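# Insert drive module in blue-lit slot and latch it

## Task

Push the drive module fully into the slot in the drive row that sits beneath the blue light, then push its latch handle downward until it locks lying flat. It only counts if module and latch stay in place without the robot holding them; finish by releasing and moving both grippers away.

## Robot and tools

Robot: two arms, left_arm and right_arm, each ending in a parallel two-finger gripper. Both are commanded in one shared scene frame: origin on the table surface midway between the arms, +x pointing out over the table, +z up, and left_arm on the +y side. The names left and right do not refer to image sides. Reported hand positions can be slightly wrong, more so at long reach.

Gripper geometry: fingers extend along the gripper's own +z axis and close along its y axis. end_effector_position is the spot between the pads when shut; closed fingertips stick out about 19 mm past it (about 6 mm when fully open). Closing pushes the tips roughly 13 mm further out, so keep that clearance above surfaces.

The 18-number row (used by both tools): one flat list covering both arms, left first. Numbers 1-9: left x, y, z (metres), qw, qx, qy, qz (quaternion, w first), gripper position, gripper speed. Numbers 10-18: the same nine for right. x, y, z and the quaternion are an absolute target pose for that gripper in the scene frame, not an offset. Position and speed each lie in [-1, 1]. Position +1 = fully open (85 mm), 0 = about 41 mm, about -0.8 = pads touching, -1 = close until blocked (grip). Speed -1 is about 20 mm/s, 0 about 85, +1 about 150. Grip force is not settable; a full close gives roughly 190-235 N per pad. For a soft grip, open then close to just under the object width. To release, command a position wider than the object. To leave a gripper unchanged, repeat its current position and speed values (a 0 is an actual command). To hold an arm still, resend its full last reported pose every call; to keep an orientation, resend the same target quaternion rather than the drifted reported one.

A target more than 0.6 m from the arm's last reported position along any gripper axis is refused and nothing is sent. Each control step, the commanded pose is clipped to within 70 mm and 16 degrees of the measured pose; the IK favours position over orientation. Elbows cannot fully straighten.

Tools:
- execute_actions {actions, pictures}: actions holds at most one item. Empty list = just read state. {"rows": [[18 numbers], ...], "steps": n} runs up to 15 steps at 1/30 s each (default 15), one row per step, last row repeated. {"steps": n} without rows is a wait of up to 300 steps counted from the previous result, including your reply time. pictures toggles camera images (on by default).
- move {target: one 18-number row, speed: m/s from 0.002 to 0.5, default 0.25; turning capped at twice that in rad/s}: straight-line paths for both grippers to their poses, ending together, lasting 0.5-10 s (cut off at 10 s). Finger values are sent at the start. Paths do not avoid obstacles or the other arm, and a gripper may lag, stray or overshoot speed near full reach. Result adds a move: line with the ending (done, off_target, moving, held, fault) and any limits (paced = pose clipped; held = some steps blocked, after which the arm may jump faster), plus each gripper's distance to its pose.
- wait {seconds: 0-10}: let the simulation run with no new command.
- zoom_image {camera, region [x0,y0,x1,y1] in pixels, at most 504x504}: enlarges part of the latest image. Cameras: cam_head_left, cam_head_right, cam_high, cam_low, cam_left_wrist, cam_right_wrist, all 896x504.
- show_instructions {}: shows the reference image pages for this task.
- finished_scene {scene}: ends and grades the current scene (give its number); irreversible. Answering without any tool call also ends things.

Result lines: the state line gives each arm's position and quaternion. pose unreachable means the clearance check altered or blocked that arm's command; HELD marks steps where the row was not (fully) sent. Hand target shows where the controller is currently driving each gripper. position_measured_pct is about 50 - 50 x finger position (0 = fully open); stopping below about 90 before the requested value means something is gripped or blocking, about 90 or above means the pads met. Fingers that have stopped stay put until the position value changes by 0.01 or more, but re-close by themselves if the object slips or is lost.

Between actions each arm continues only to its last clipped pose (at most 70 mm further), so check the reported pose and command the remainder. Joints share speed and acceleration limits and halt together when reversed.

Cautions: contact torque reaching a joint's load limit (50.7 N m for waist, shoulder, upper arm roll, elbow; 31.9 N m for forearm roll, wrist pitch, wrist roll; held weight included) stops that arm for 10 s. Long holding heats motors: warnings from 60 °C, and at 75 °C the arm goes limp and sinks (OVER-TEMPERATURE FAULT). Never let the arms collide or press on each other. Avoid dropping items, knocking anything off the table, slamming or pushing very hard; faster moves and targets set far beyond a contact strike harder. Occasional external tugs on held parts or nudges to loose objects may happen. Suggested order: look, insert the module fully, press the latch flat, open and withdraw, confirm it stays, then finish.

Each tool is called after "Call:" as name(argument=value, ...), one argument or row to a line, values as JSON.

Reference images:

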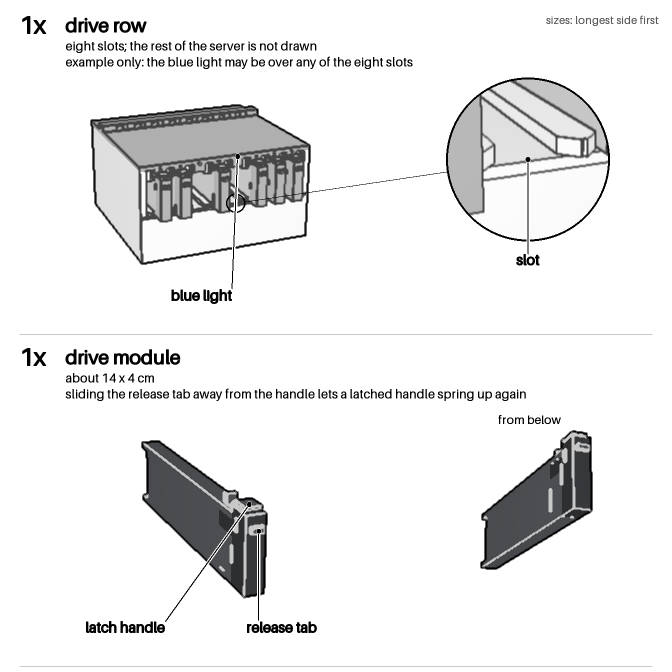

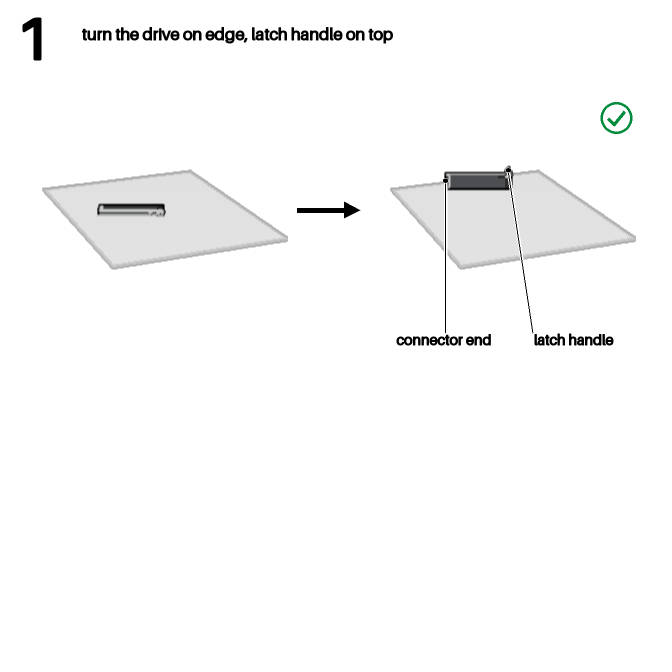

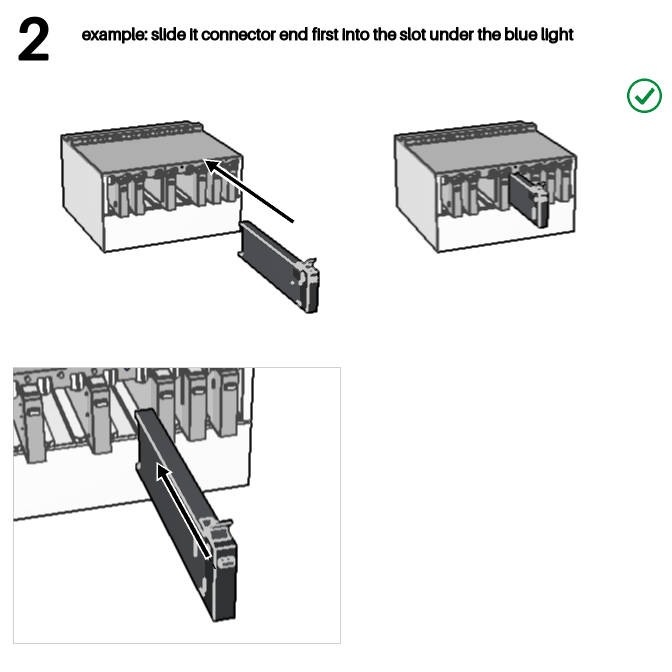

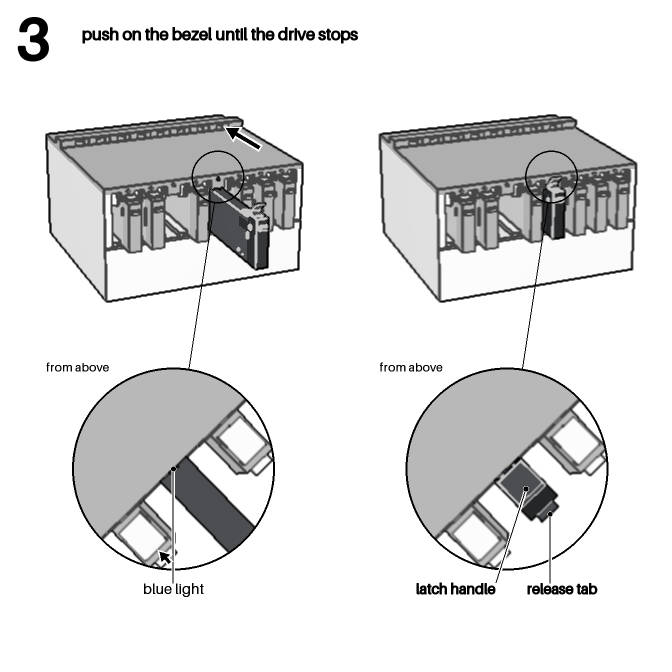

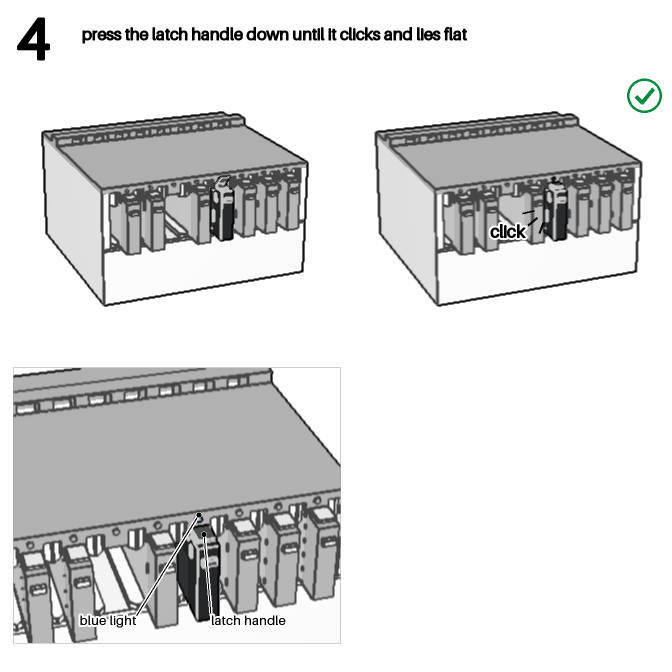

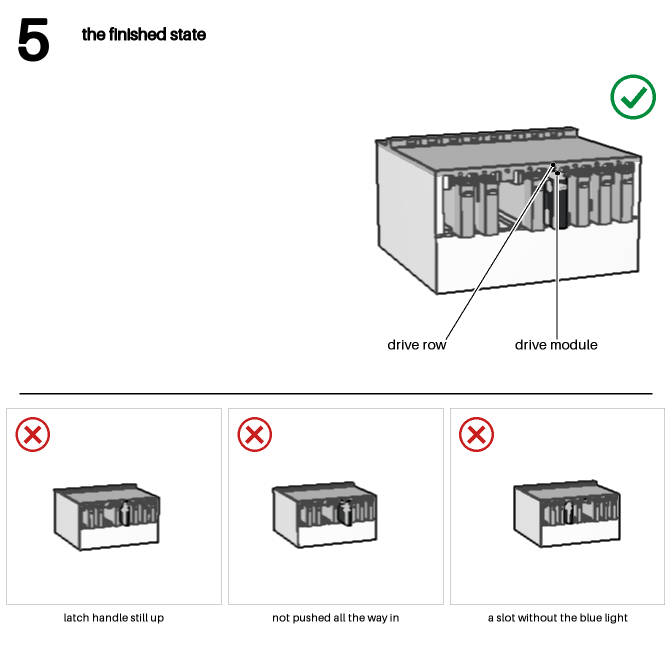

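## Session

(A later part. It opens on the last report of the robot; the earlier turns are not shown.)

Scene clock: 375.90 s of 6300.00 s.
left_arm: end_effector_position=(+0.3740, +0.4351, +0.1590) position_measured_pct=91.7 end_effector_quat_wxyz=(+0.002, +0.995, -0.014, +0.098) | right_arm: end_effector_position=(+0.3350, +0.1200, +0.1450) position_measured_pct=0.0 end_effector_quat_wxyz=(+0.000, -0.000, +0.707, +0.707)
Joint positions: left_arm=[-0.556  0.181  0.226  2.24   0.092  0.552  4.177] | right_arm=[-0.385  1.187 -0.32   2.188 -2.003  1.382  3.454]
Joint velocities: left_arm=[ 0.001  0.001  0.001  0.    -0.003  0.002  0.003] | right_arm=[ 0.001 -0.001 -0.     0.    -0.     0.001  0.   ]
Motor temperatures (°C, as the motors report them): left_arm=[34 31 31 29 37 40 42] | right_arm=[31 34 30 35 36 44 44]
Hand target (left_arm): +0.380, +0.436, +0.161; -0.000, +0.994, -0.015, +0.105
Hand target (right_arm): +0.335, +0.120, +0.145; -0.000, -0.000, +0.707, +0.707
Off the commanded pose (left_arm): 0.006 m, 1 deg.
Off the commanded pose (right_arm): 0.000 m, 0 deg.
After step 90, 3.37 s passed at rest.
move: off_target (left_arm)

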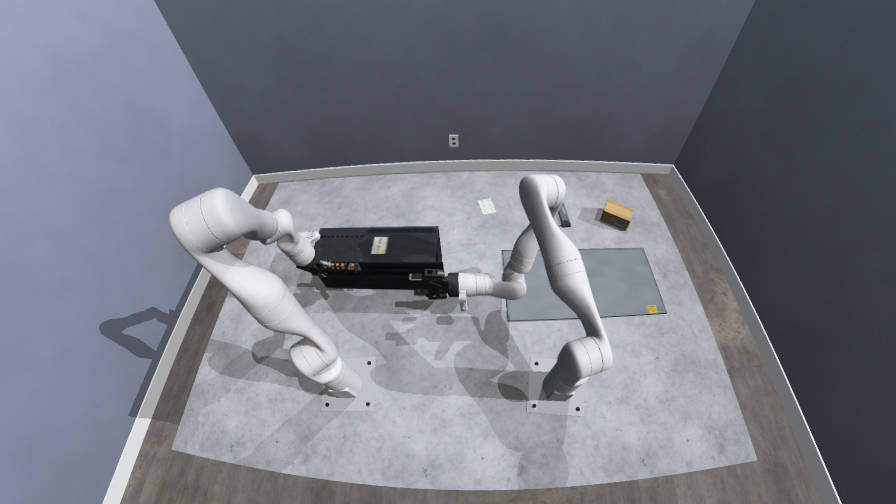

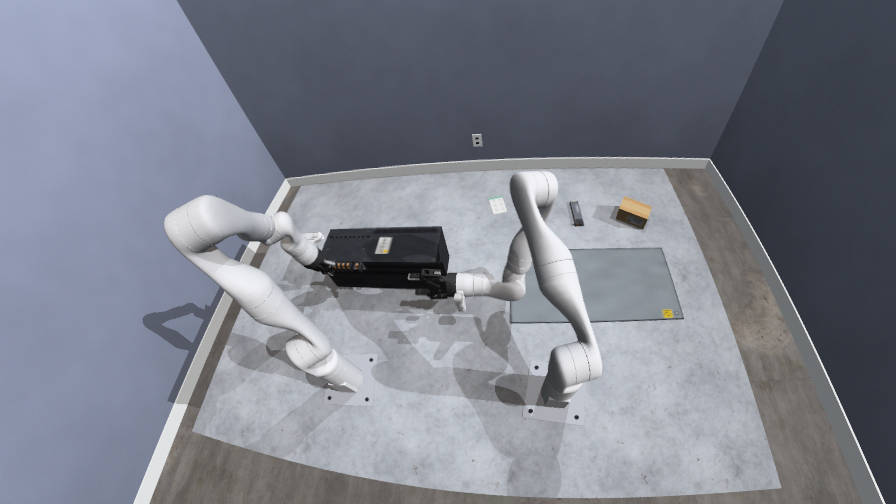

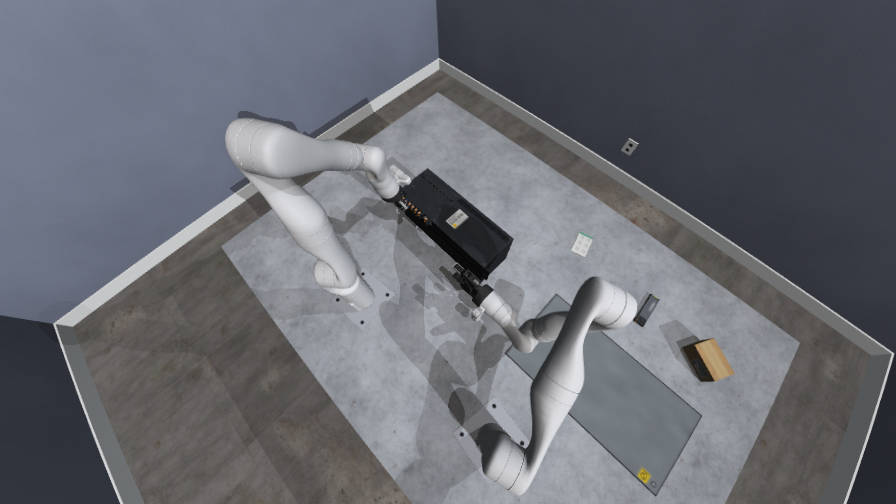

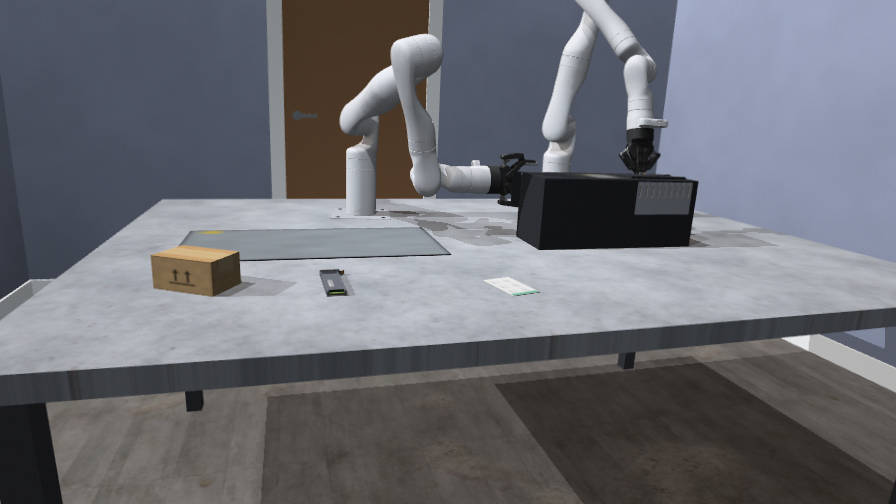

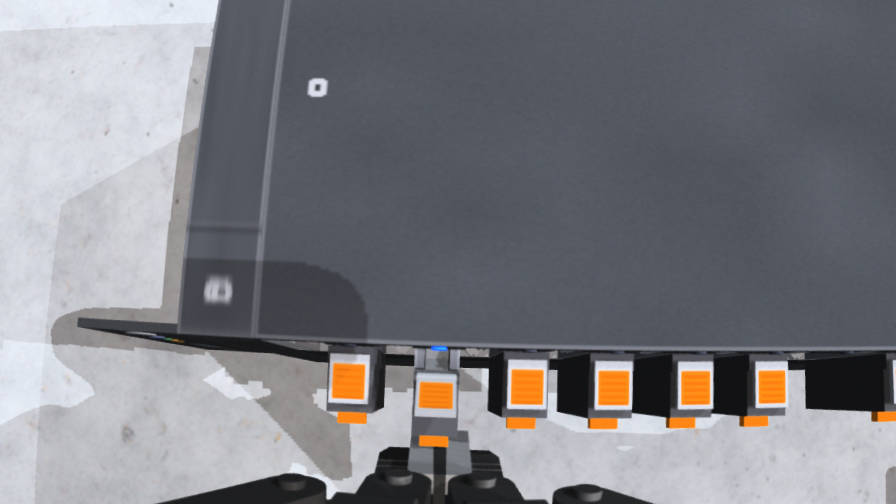

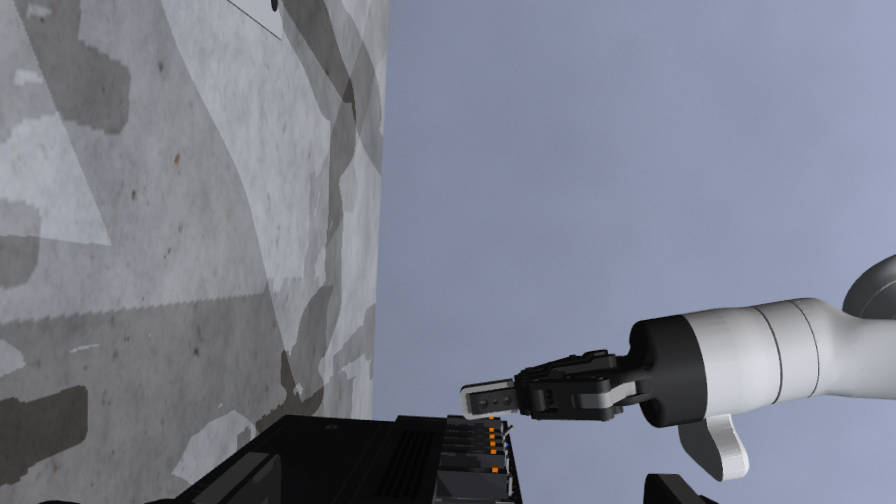

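Call:
move(
  target=[0.366,0.436,0.165,0,0.9945,-0.015,0.1045,-1,0,0.335,0.12,0.145,0,0,0.7071,0.7071,1,0],
  speed=0.03,
)

Call:
move(
  target=[0.366,0.436,0.205,0,1,-0.015,0,-1,0,0.335,0.12,0.145,0,0,0.7071,0.7071,1,0],
  speed=0.05,
)

Call:
move(
  target=[0.392,0.4362,0.203,0,1,-0.015,0,-1,0,0.335,0.12,0.145,0,0,0.7071,0.7071,1,0],
  speed=0.03,
)

Call:
move(
  target=[0.392,0.4362,0.184,0,1,-0.015,0,-1,0,0.335,0.12,0.145,0,0,0.7071,0.7071,1,0],
  speed=0.008,
)

Call:
zoom_image(
  camera="cam_right_wrist",
  region=[420,370,600,490],
)

Scene clock: 401.23 s of 6300.00 s.
left_arm: end_effector_position=(+0.3660, +0.4358, +0.1648) position_measured_pct=91.7 end_effector_quat_wxyz=(+0.000, +0.994, -0.015, +0.104) | right_arm: end_effector_position=(+0.3350, +0.1200, +0.1450) position_measured_pct=0.0 end_effector_quat_wxyz=(+0.000, -0.000, +0.707, +0.707)
Joint positions: left_arm=[-0.582  0.145  0.23   2.261  0.116  0.555  4.134] | right_arm=[-0.385  1.187 -0.32   2.188 -2.003  1.382  3.454]
Joint velocities: left_arm=[-0.004 -0.007 -0.003  0.002  0.005  0.    -0.007] | right_arm=[ 0.001 -0.     0.    -0.     0.    -0.    -0.   ]
Motor temperatures (°C, as the motors report them): left_arm=[34 31 31 29 37 39 42] | right_arm=[31 34 30 35 36 44 44]
Hand target (left_arm): +0.366, +0.436, +0.165; -0.000, +0.994, -0.015, +0.104
Hand target (right_arm): +0.335, +0.120, +0.145; -0.000, -0.000, +0.707, +0.707
Off the commanded pose (left_arm): 0.000 m, 0 deg.
Off the commanded pose (right_arm): 0.000 m, 0 deg.
After step 90, 21.63 s passed at rest.
move: done

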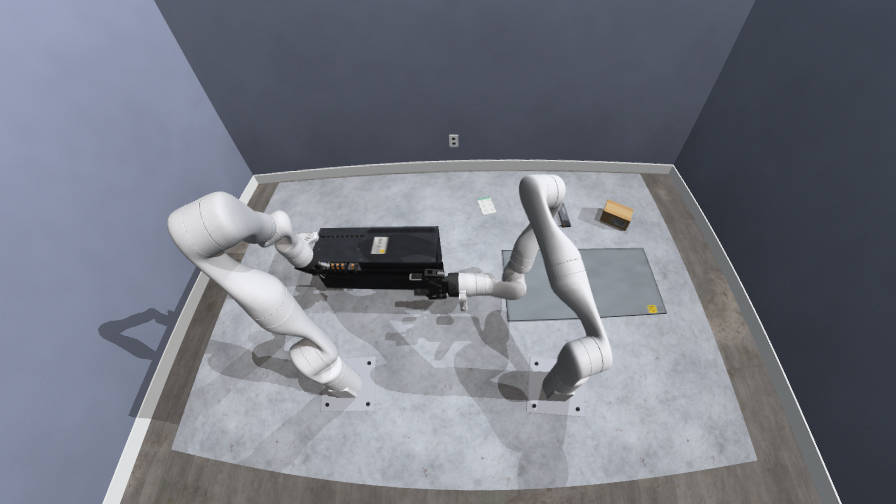

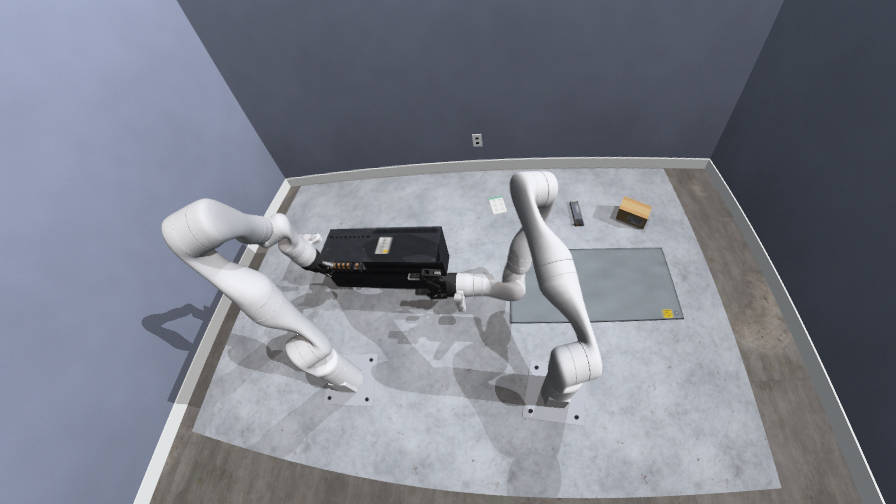

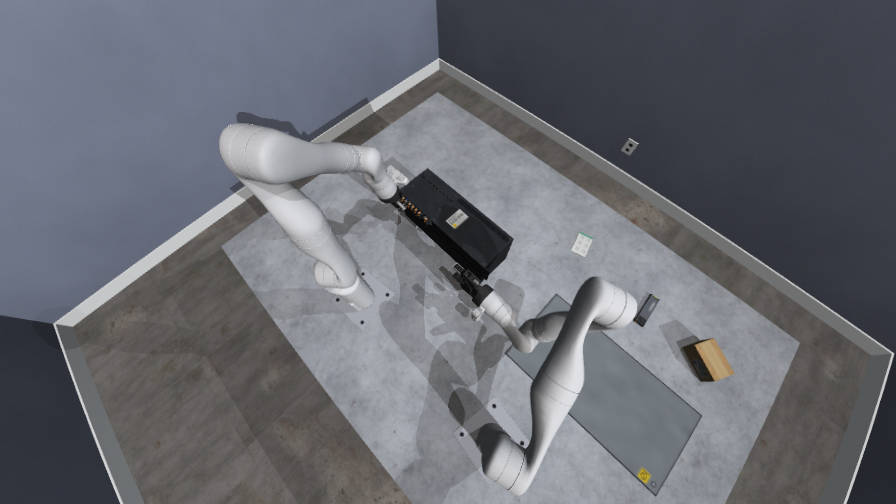

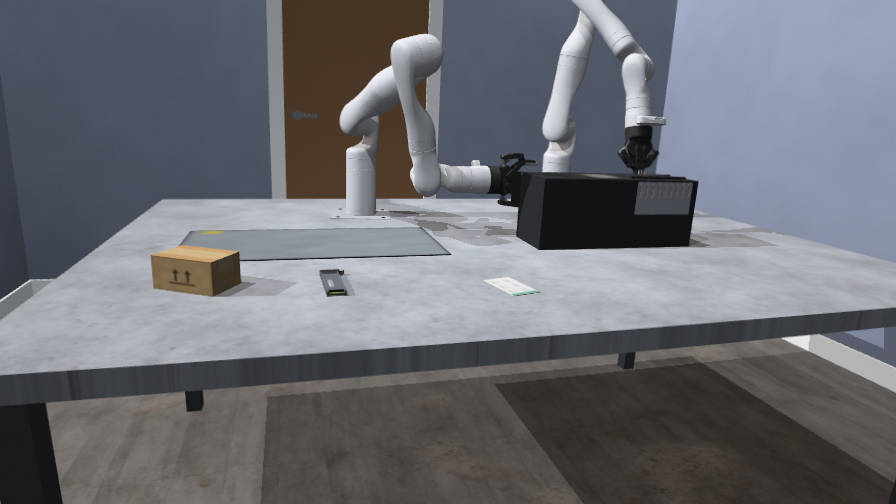

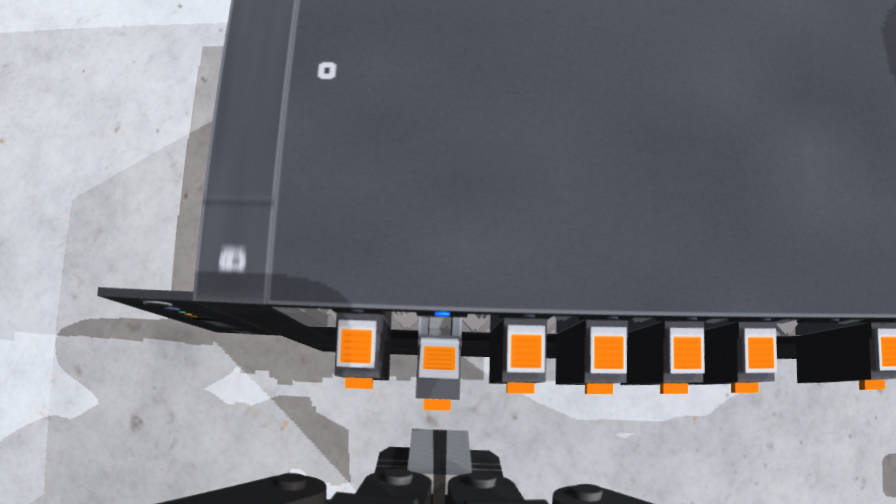

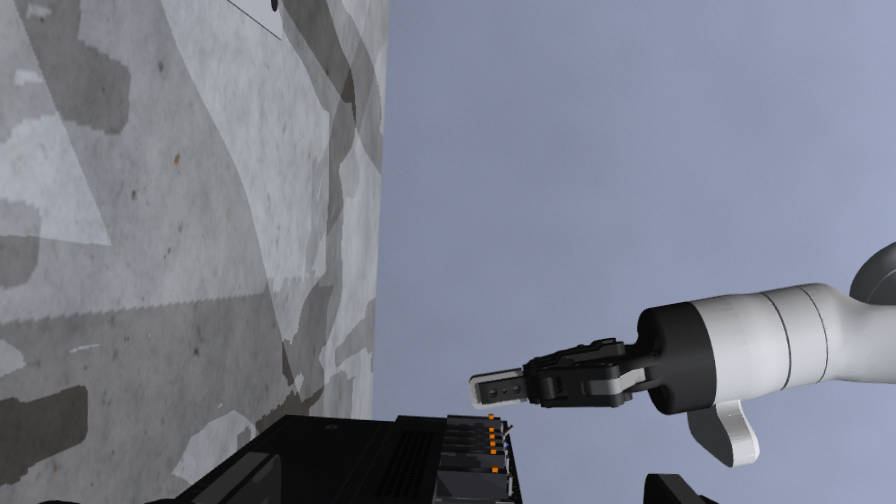

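Scene clock: 403.57 s of 6300.00 s.
left_arm: end_effector_position=(+0.3658, +0.4363, +0.2052) position_measured_pct=91.7 end_effector_quat_wxyz=(-0.000, +1.000, -0.015, +0.000) | right_arm: end_effector_position=(+0.3350, +0.1200, +0.1450) position_measured_pct=0.0 end_effector_quat_wxyz=(+0.000, -0.000, +0.707, +0.707)
Joint positions: left_arm=[-0.479  0.186  0.225  2.009 -0.051  0.951  4.357] | right_arm=[-0.385  1.187 -0.32   2.188 -2.003  1.382  3.454]
Joint velocities: left_arm=[ 0.003  0.004  0.001 -0.007 -0.003  0.007  0.003] | right_arm=[-0.     0.001 -0.    -0.     0.001  0.    -0.   ]
Motor temperatures (°C, as the motors report them): left_arm=[34 31 31 29 37 39 42] | right_arm=[31 34 30 35 36 44 44]
Hand target (left_arm): +0.366, +0.436, +0.205; -0.000, +1.000, -0.015, +0.000
Hand target (right_arm): +0.335, +0.120, +0.145; -0.000, -0.000, +0.707, +0.707
Off the commanded pose (left_arm): 0.000 m, 0 deg.
Off the commanded pose (right_arm): 0.000 m, 0 deg.
move: done

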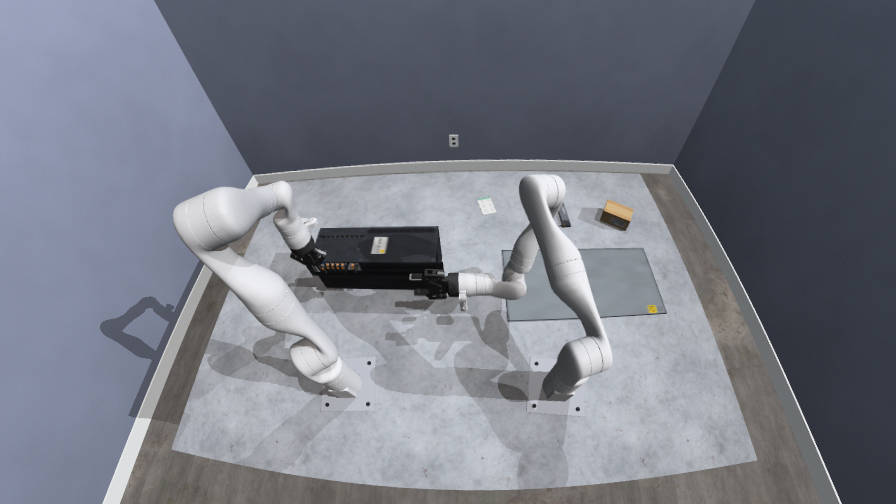

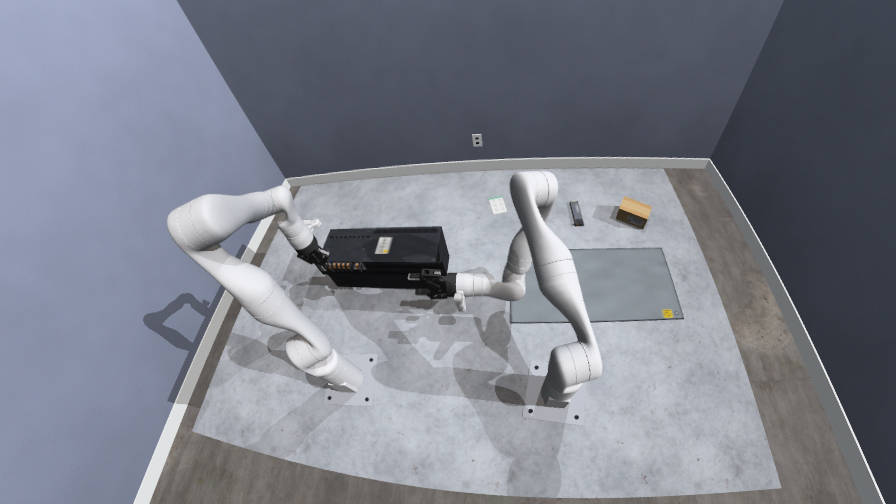

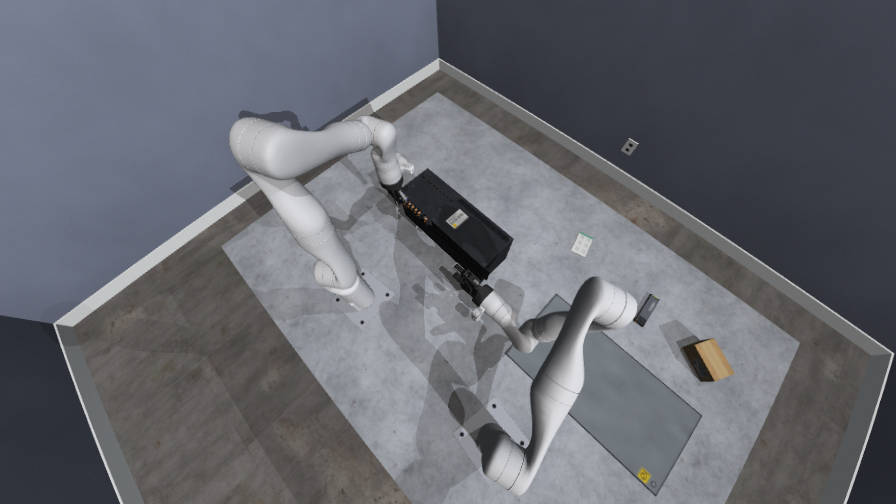

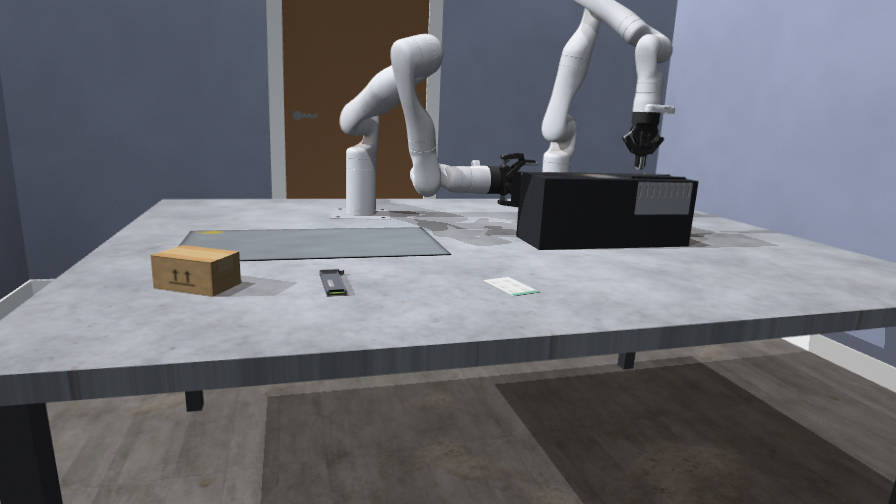

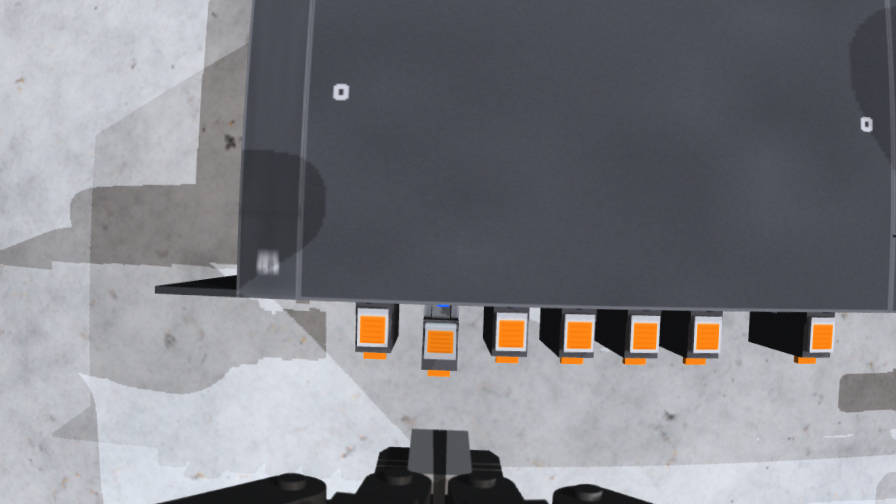

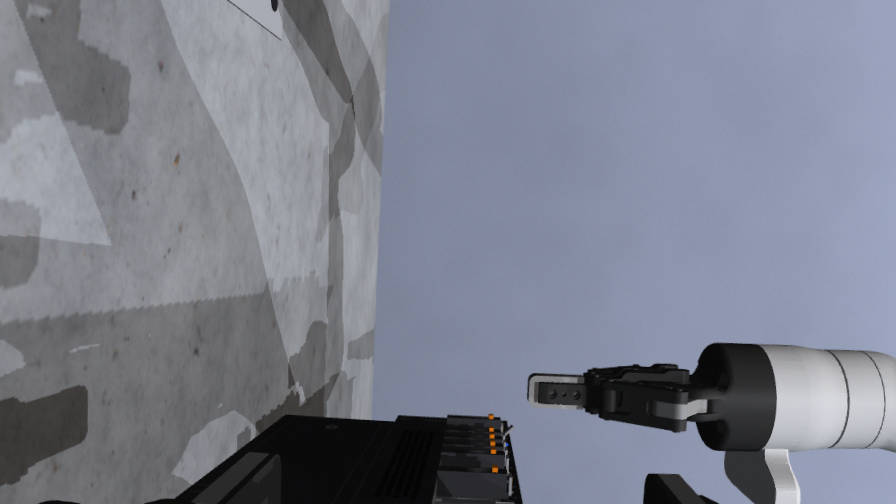

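Scene clock: 404.70 s of 6300.00 s.
left_arm: end_effector_position=(+0.3920, +0.4363, +0.2032) position_measured_pct=91.7 end_effector_quat_wxyz=(-0.000, +1.000, -0.015, +0.000) | right_arm: end_effector_position=(+0.3350, +0.1200, +0.1450) position_measured_pct=0.0 end_effector_quat_wxyz=(+0.000, -0.000, +0.707, +0.707)
Joint positions: left_arm=[-0.449  0.243  0.232  1.942 -0.068  0.963  4.401] | right_arm=[-0.385  1.187 -0.32   2.188 -2.003  1.382  3.454]
Joint velocities: left_arm=[ 0.001  0.004  0.001 -0.002 -0.001  0.001  0.002] | right_arm=[ 0.002  0.     0.001 -0.     0.001  0.    -0.   ]
Motor temperatures (°C, as the motors report them): left_arm=[34 31 31 29 37 39 42] | right_arm=[31 34 30 35 36 44 44]
Hand target (left_arm): +0.392, +0.436, +0.203; -0.000, +1.000, -0.015, +0.000
Hand target (right_arm): +0.335, +0.120, +0.145; -0.000, -0.000, +0.707, +0.707
Off the commanded pose (left_arm): 0.000 m, 0 deg.
Off the commanded pose (right_arm): 0.000 m, 0 deg.
move: done

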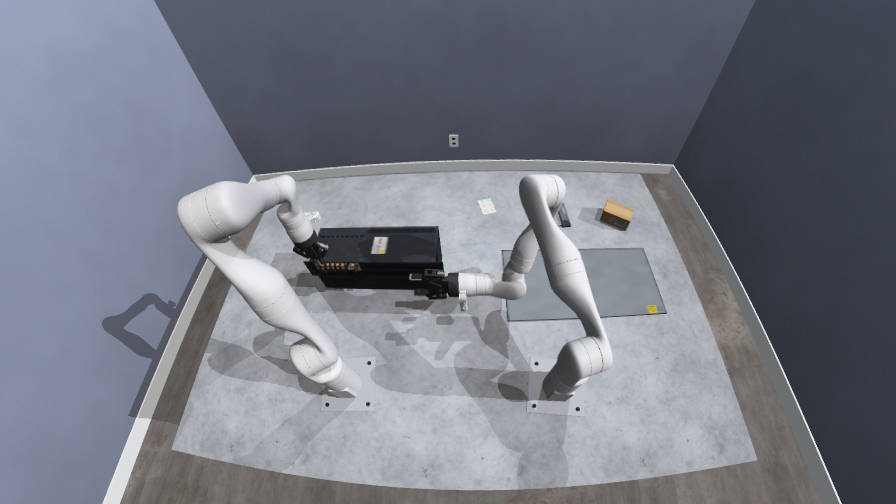

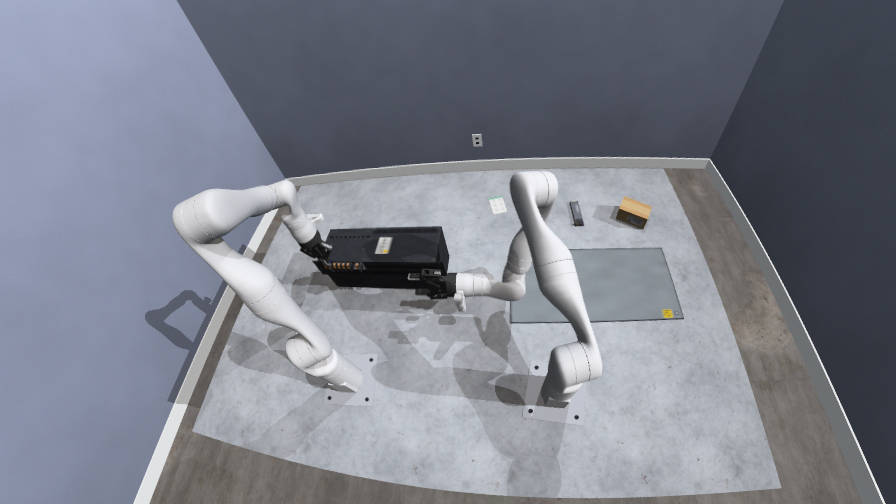

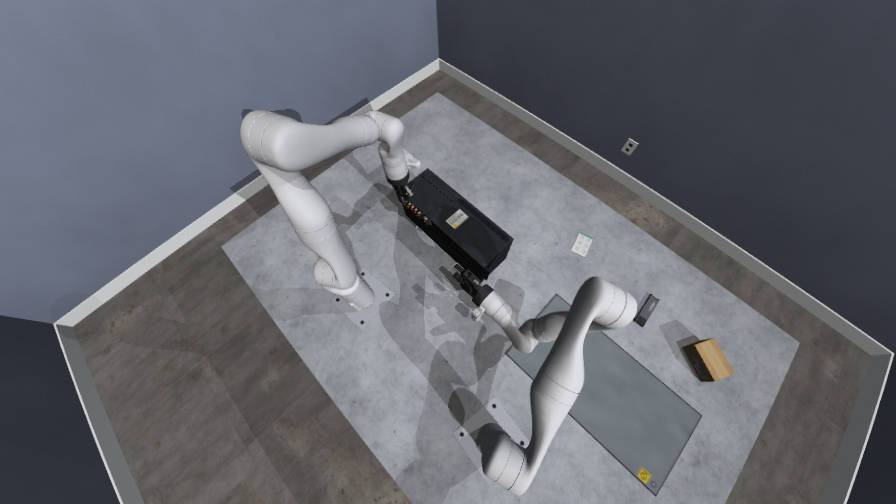

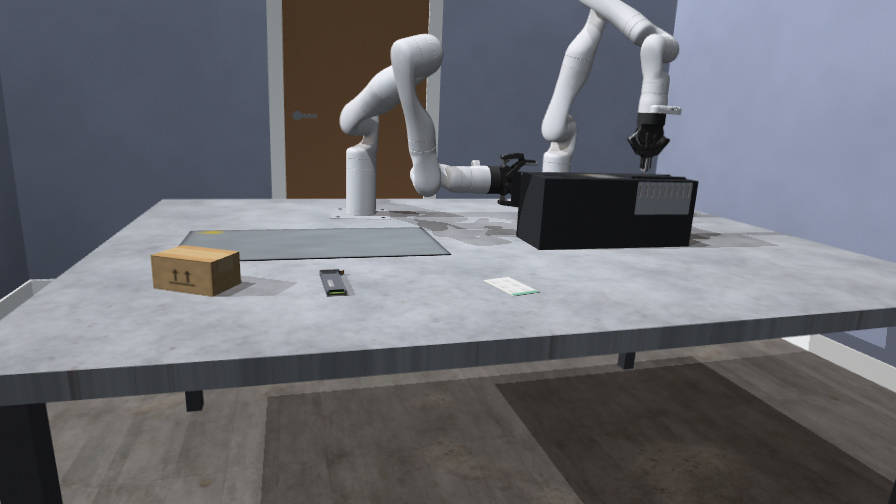

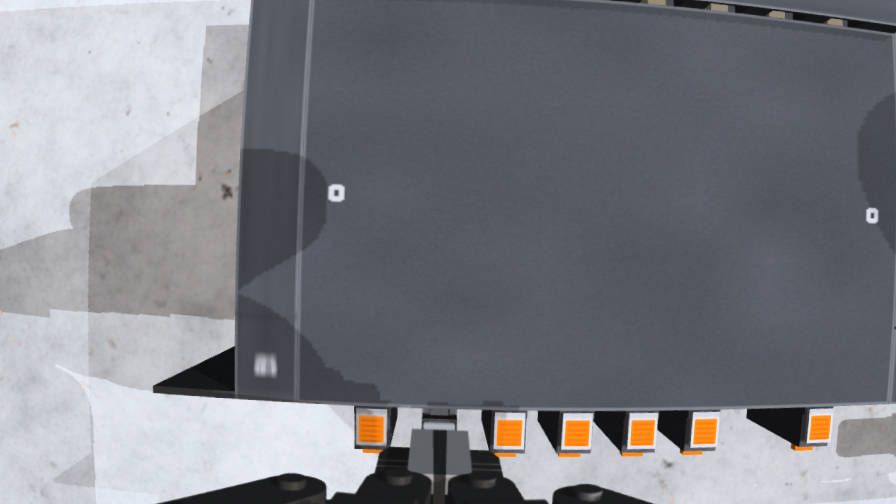

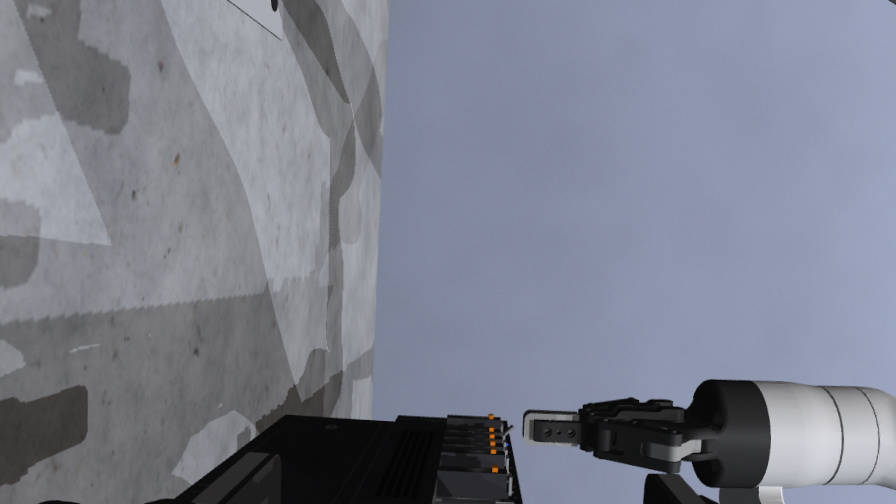

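Scene clock: 407.33 s of 6300.00 s.
left_arm: end_effector_position=(+0.3919, +0.4364, +0.1920) position_measured_pct=91.7 end_effector_quat_wxyz=(-0.004, +1.000, -0.015, +0.005) | right_arm: end_effector_position=(+0.3350, +0.1200, +0.1450) position_measured_pct=0.0 end_effector_quat_wxyz=(+0.000, -0.000, +0.707, +0.707)
Joint positions: left_arm=[-0.444  0.253  0.23   1.972 -0.078  0.912  4.411] | right_arm=[-0.385  1.187 -0.32   2.188 -2.003  1.382  3.454]
Joint velocities: left_arm=[-0.001 -0.001  0.001  0.001 -0.    -0.001  0.   ] | right_arm=[-0.001  0.001 -0.    -0.     0.     0.001 -0.001]
Motor temperatures (°C, as the motors report them): left_arm=[34 31 31 29 37 39 42] | right_arm=[31 34 30 35 36 44 44]
Hand target (left_arm): +0.392, +0.436, +0.184; +0.000, +1.000, -0.015, +0.000
Hand target (right_arm): +0.335, +0.120, +0.145; -0.000, -0.000, +0.707, +0.707
Off the commanded pose (left_arm): 0.008 m, 1 deg.
Off the commanded pose (right_arm): 0.000 m, 0 deg.
move: off_target (left_arm)

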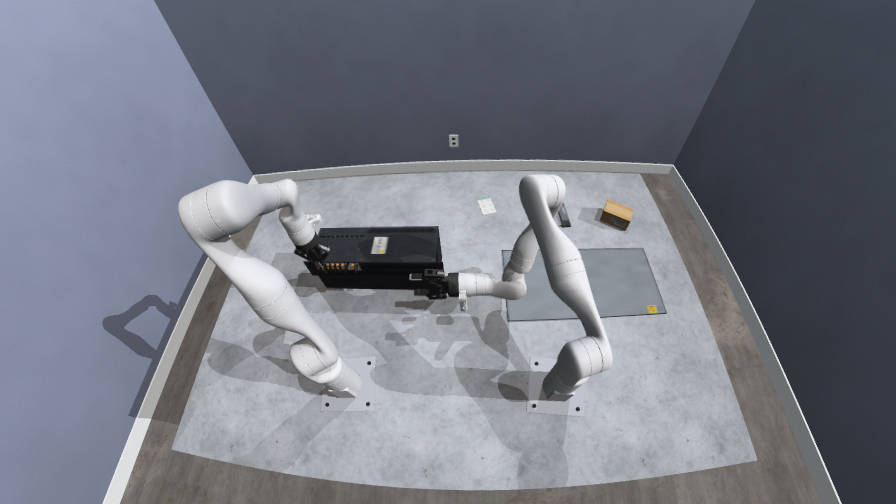

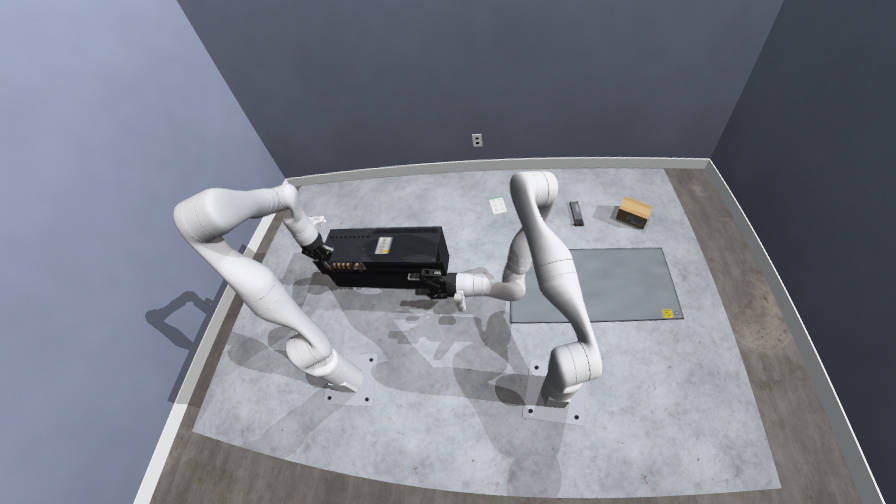

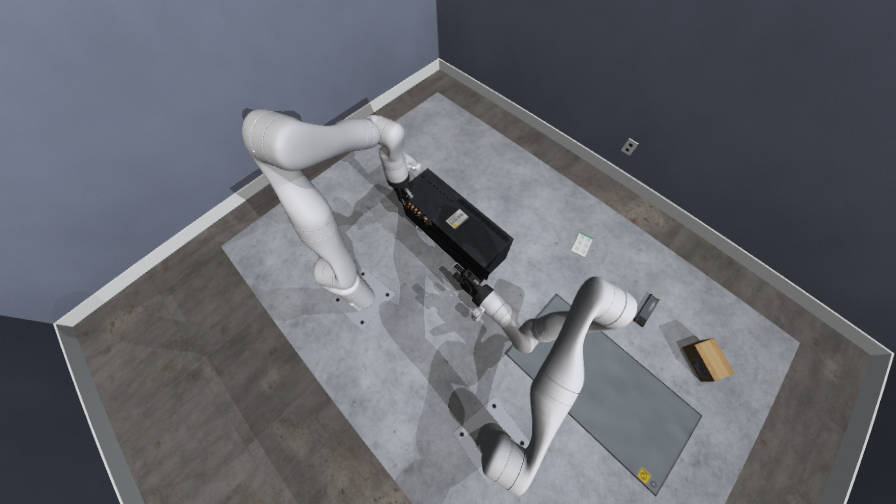

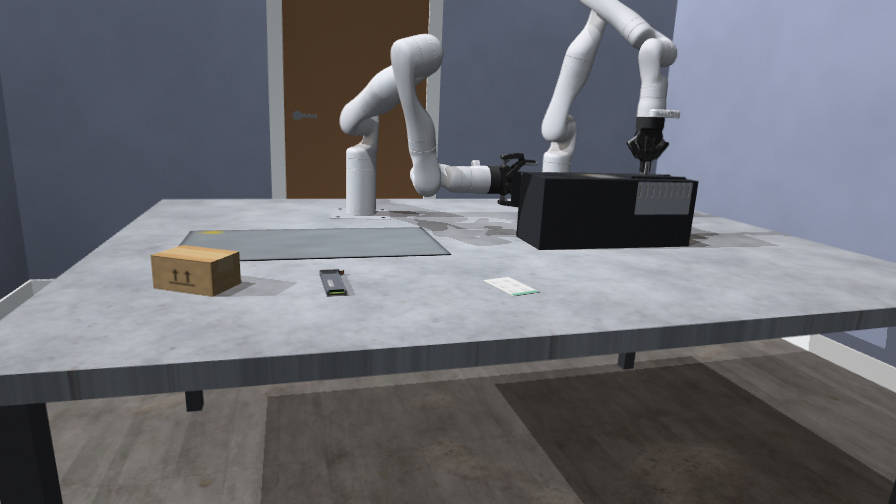

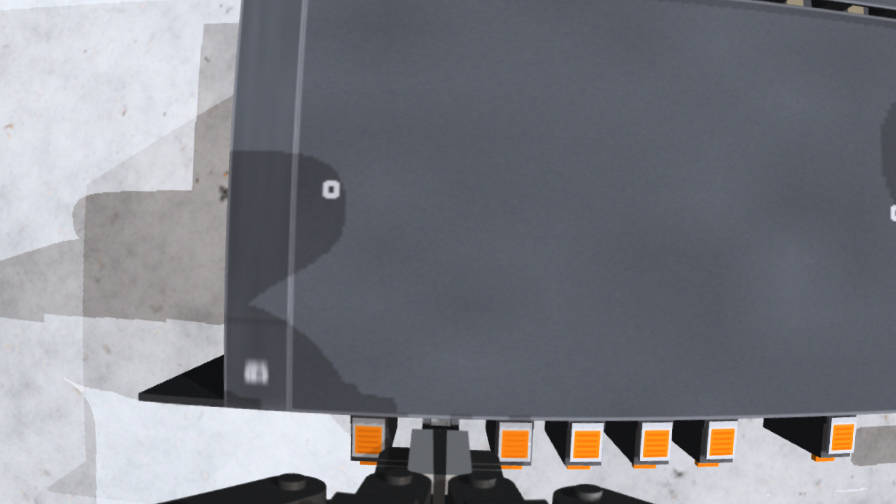

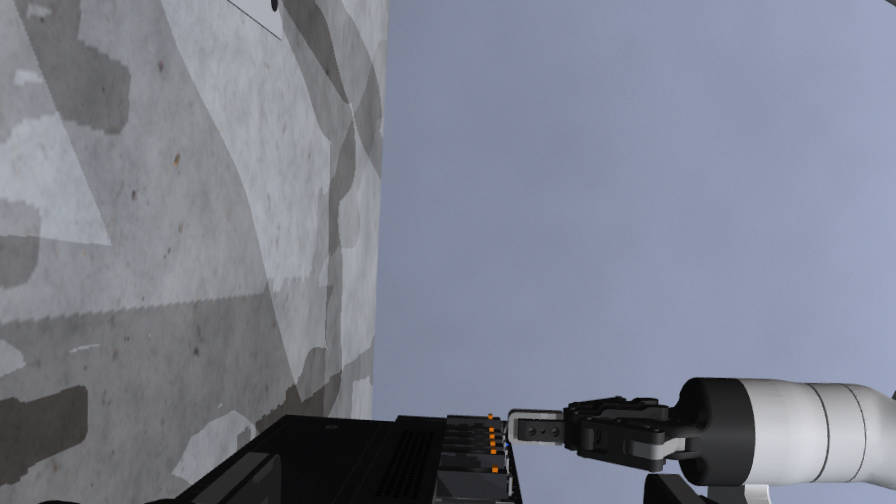

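Region (420, 370, 600, 490) of cam_right_wrist's 896x504 image, scaled by 2.800.

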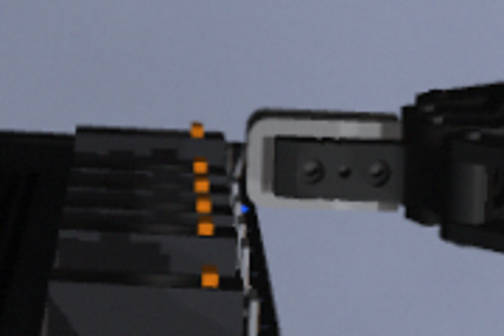

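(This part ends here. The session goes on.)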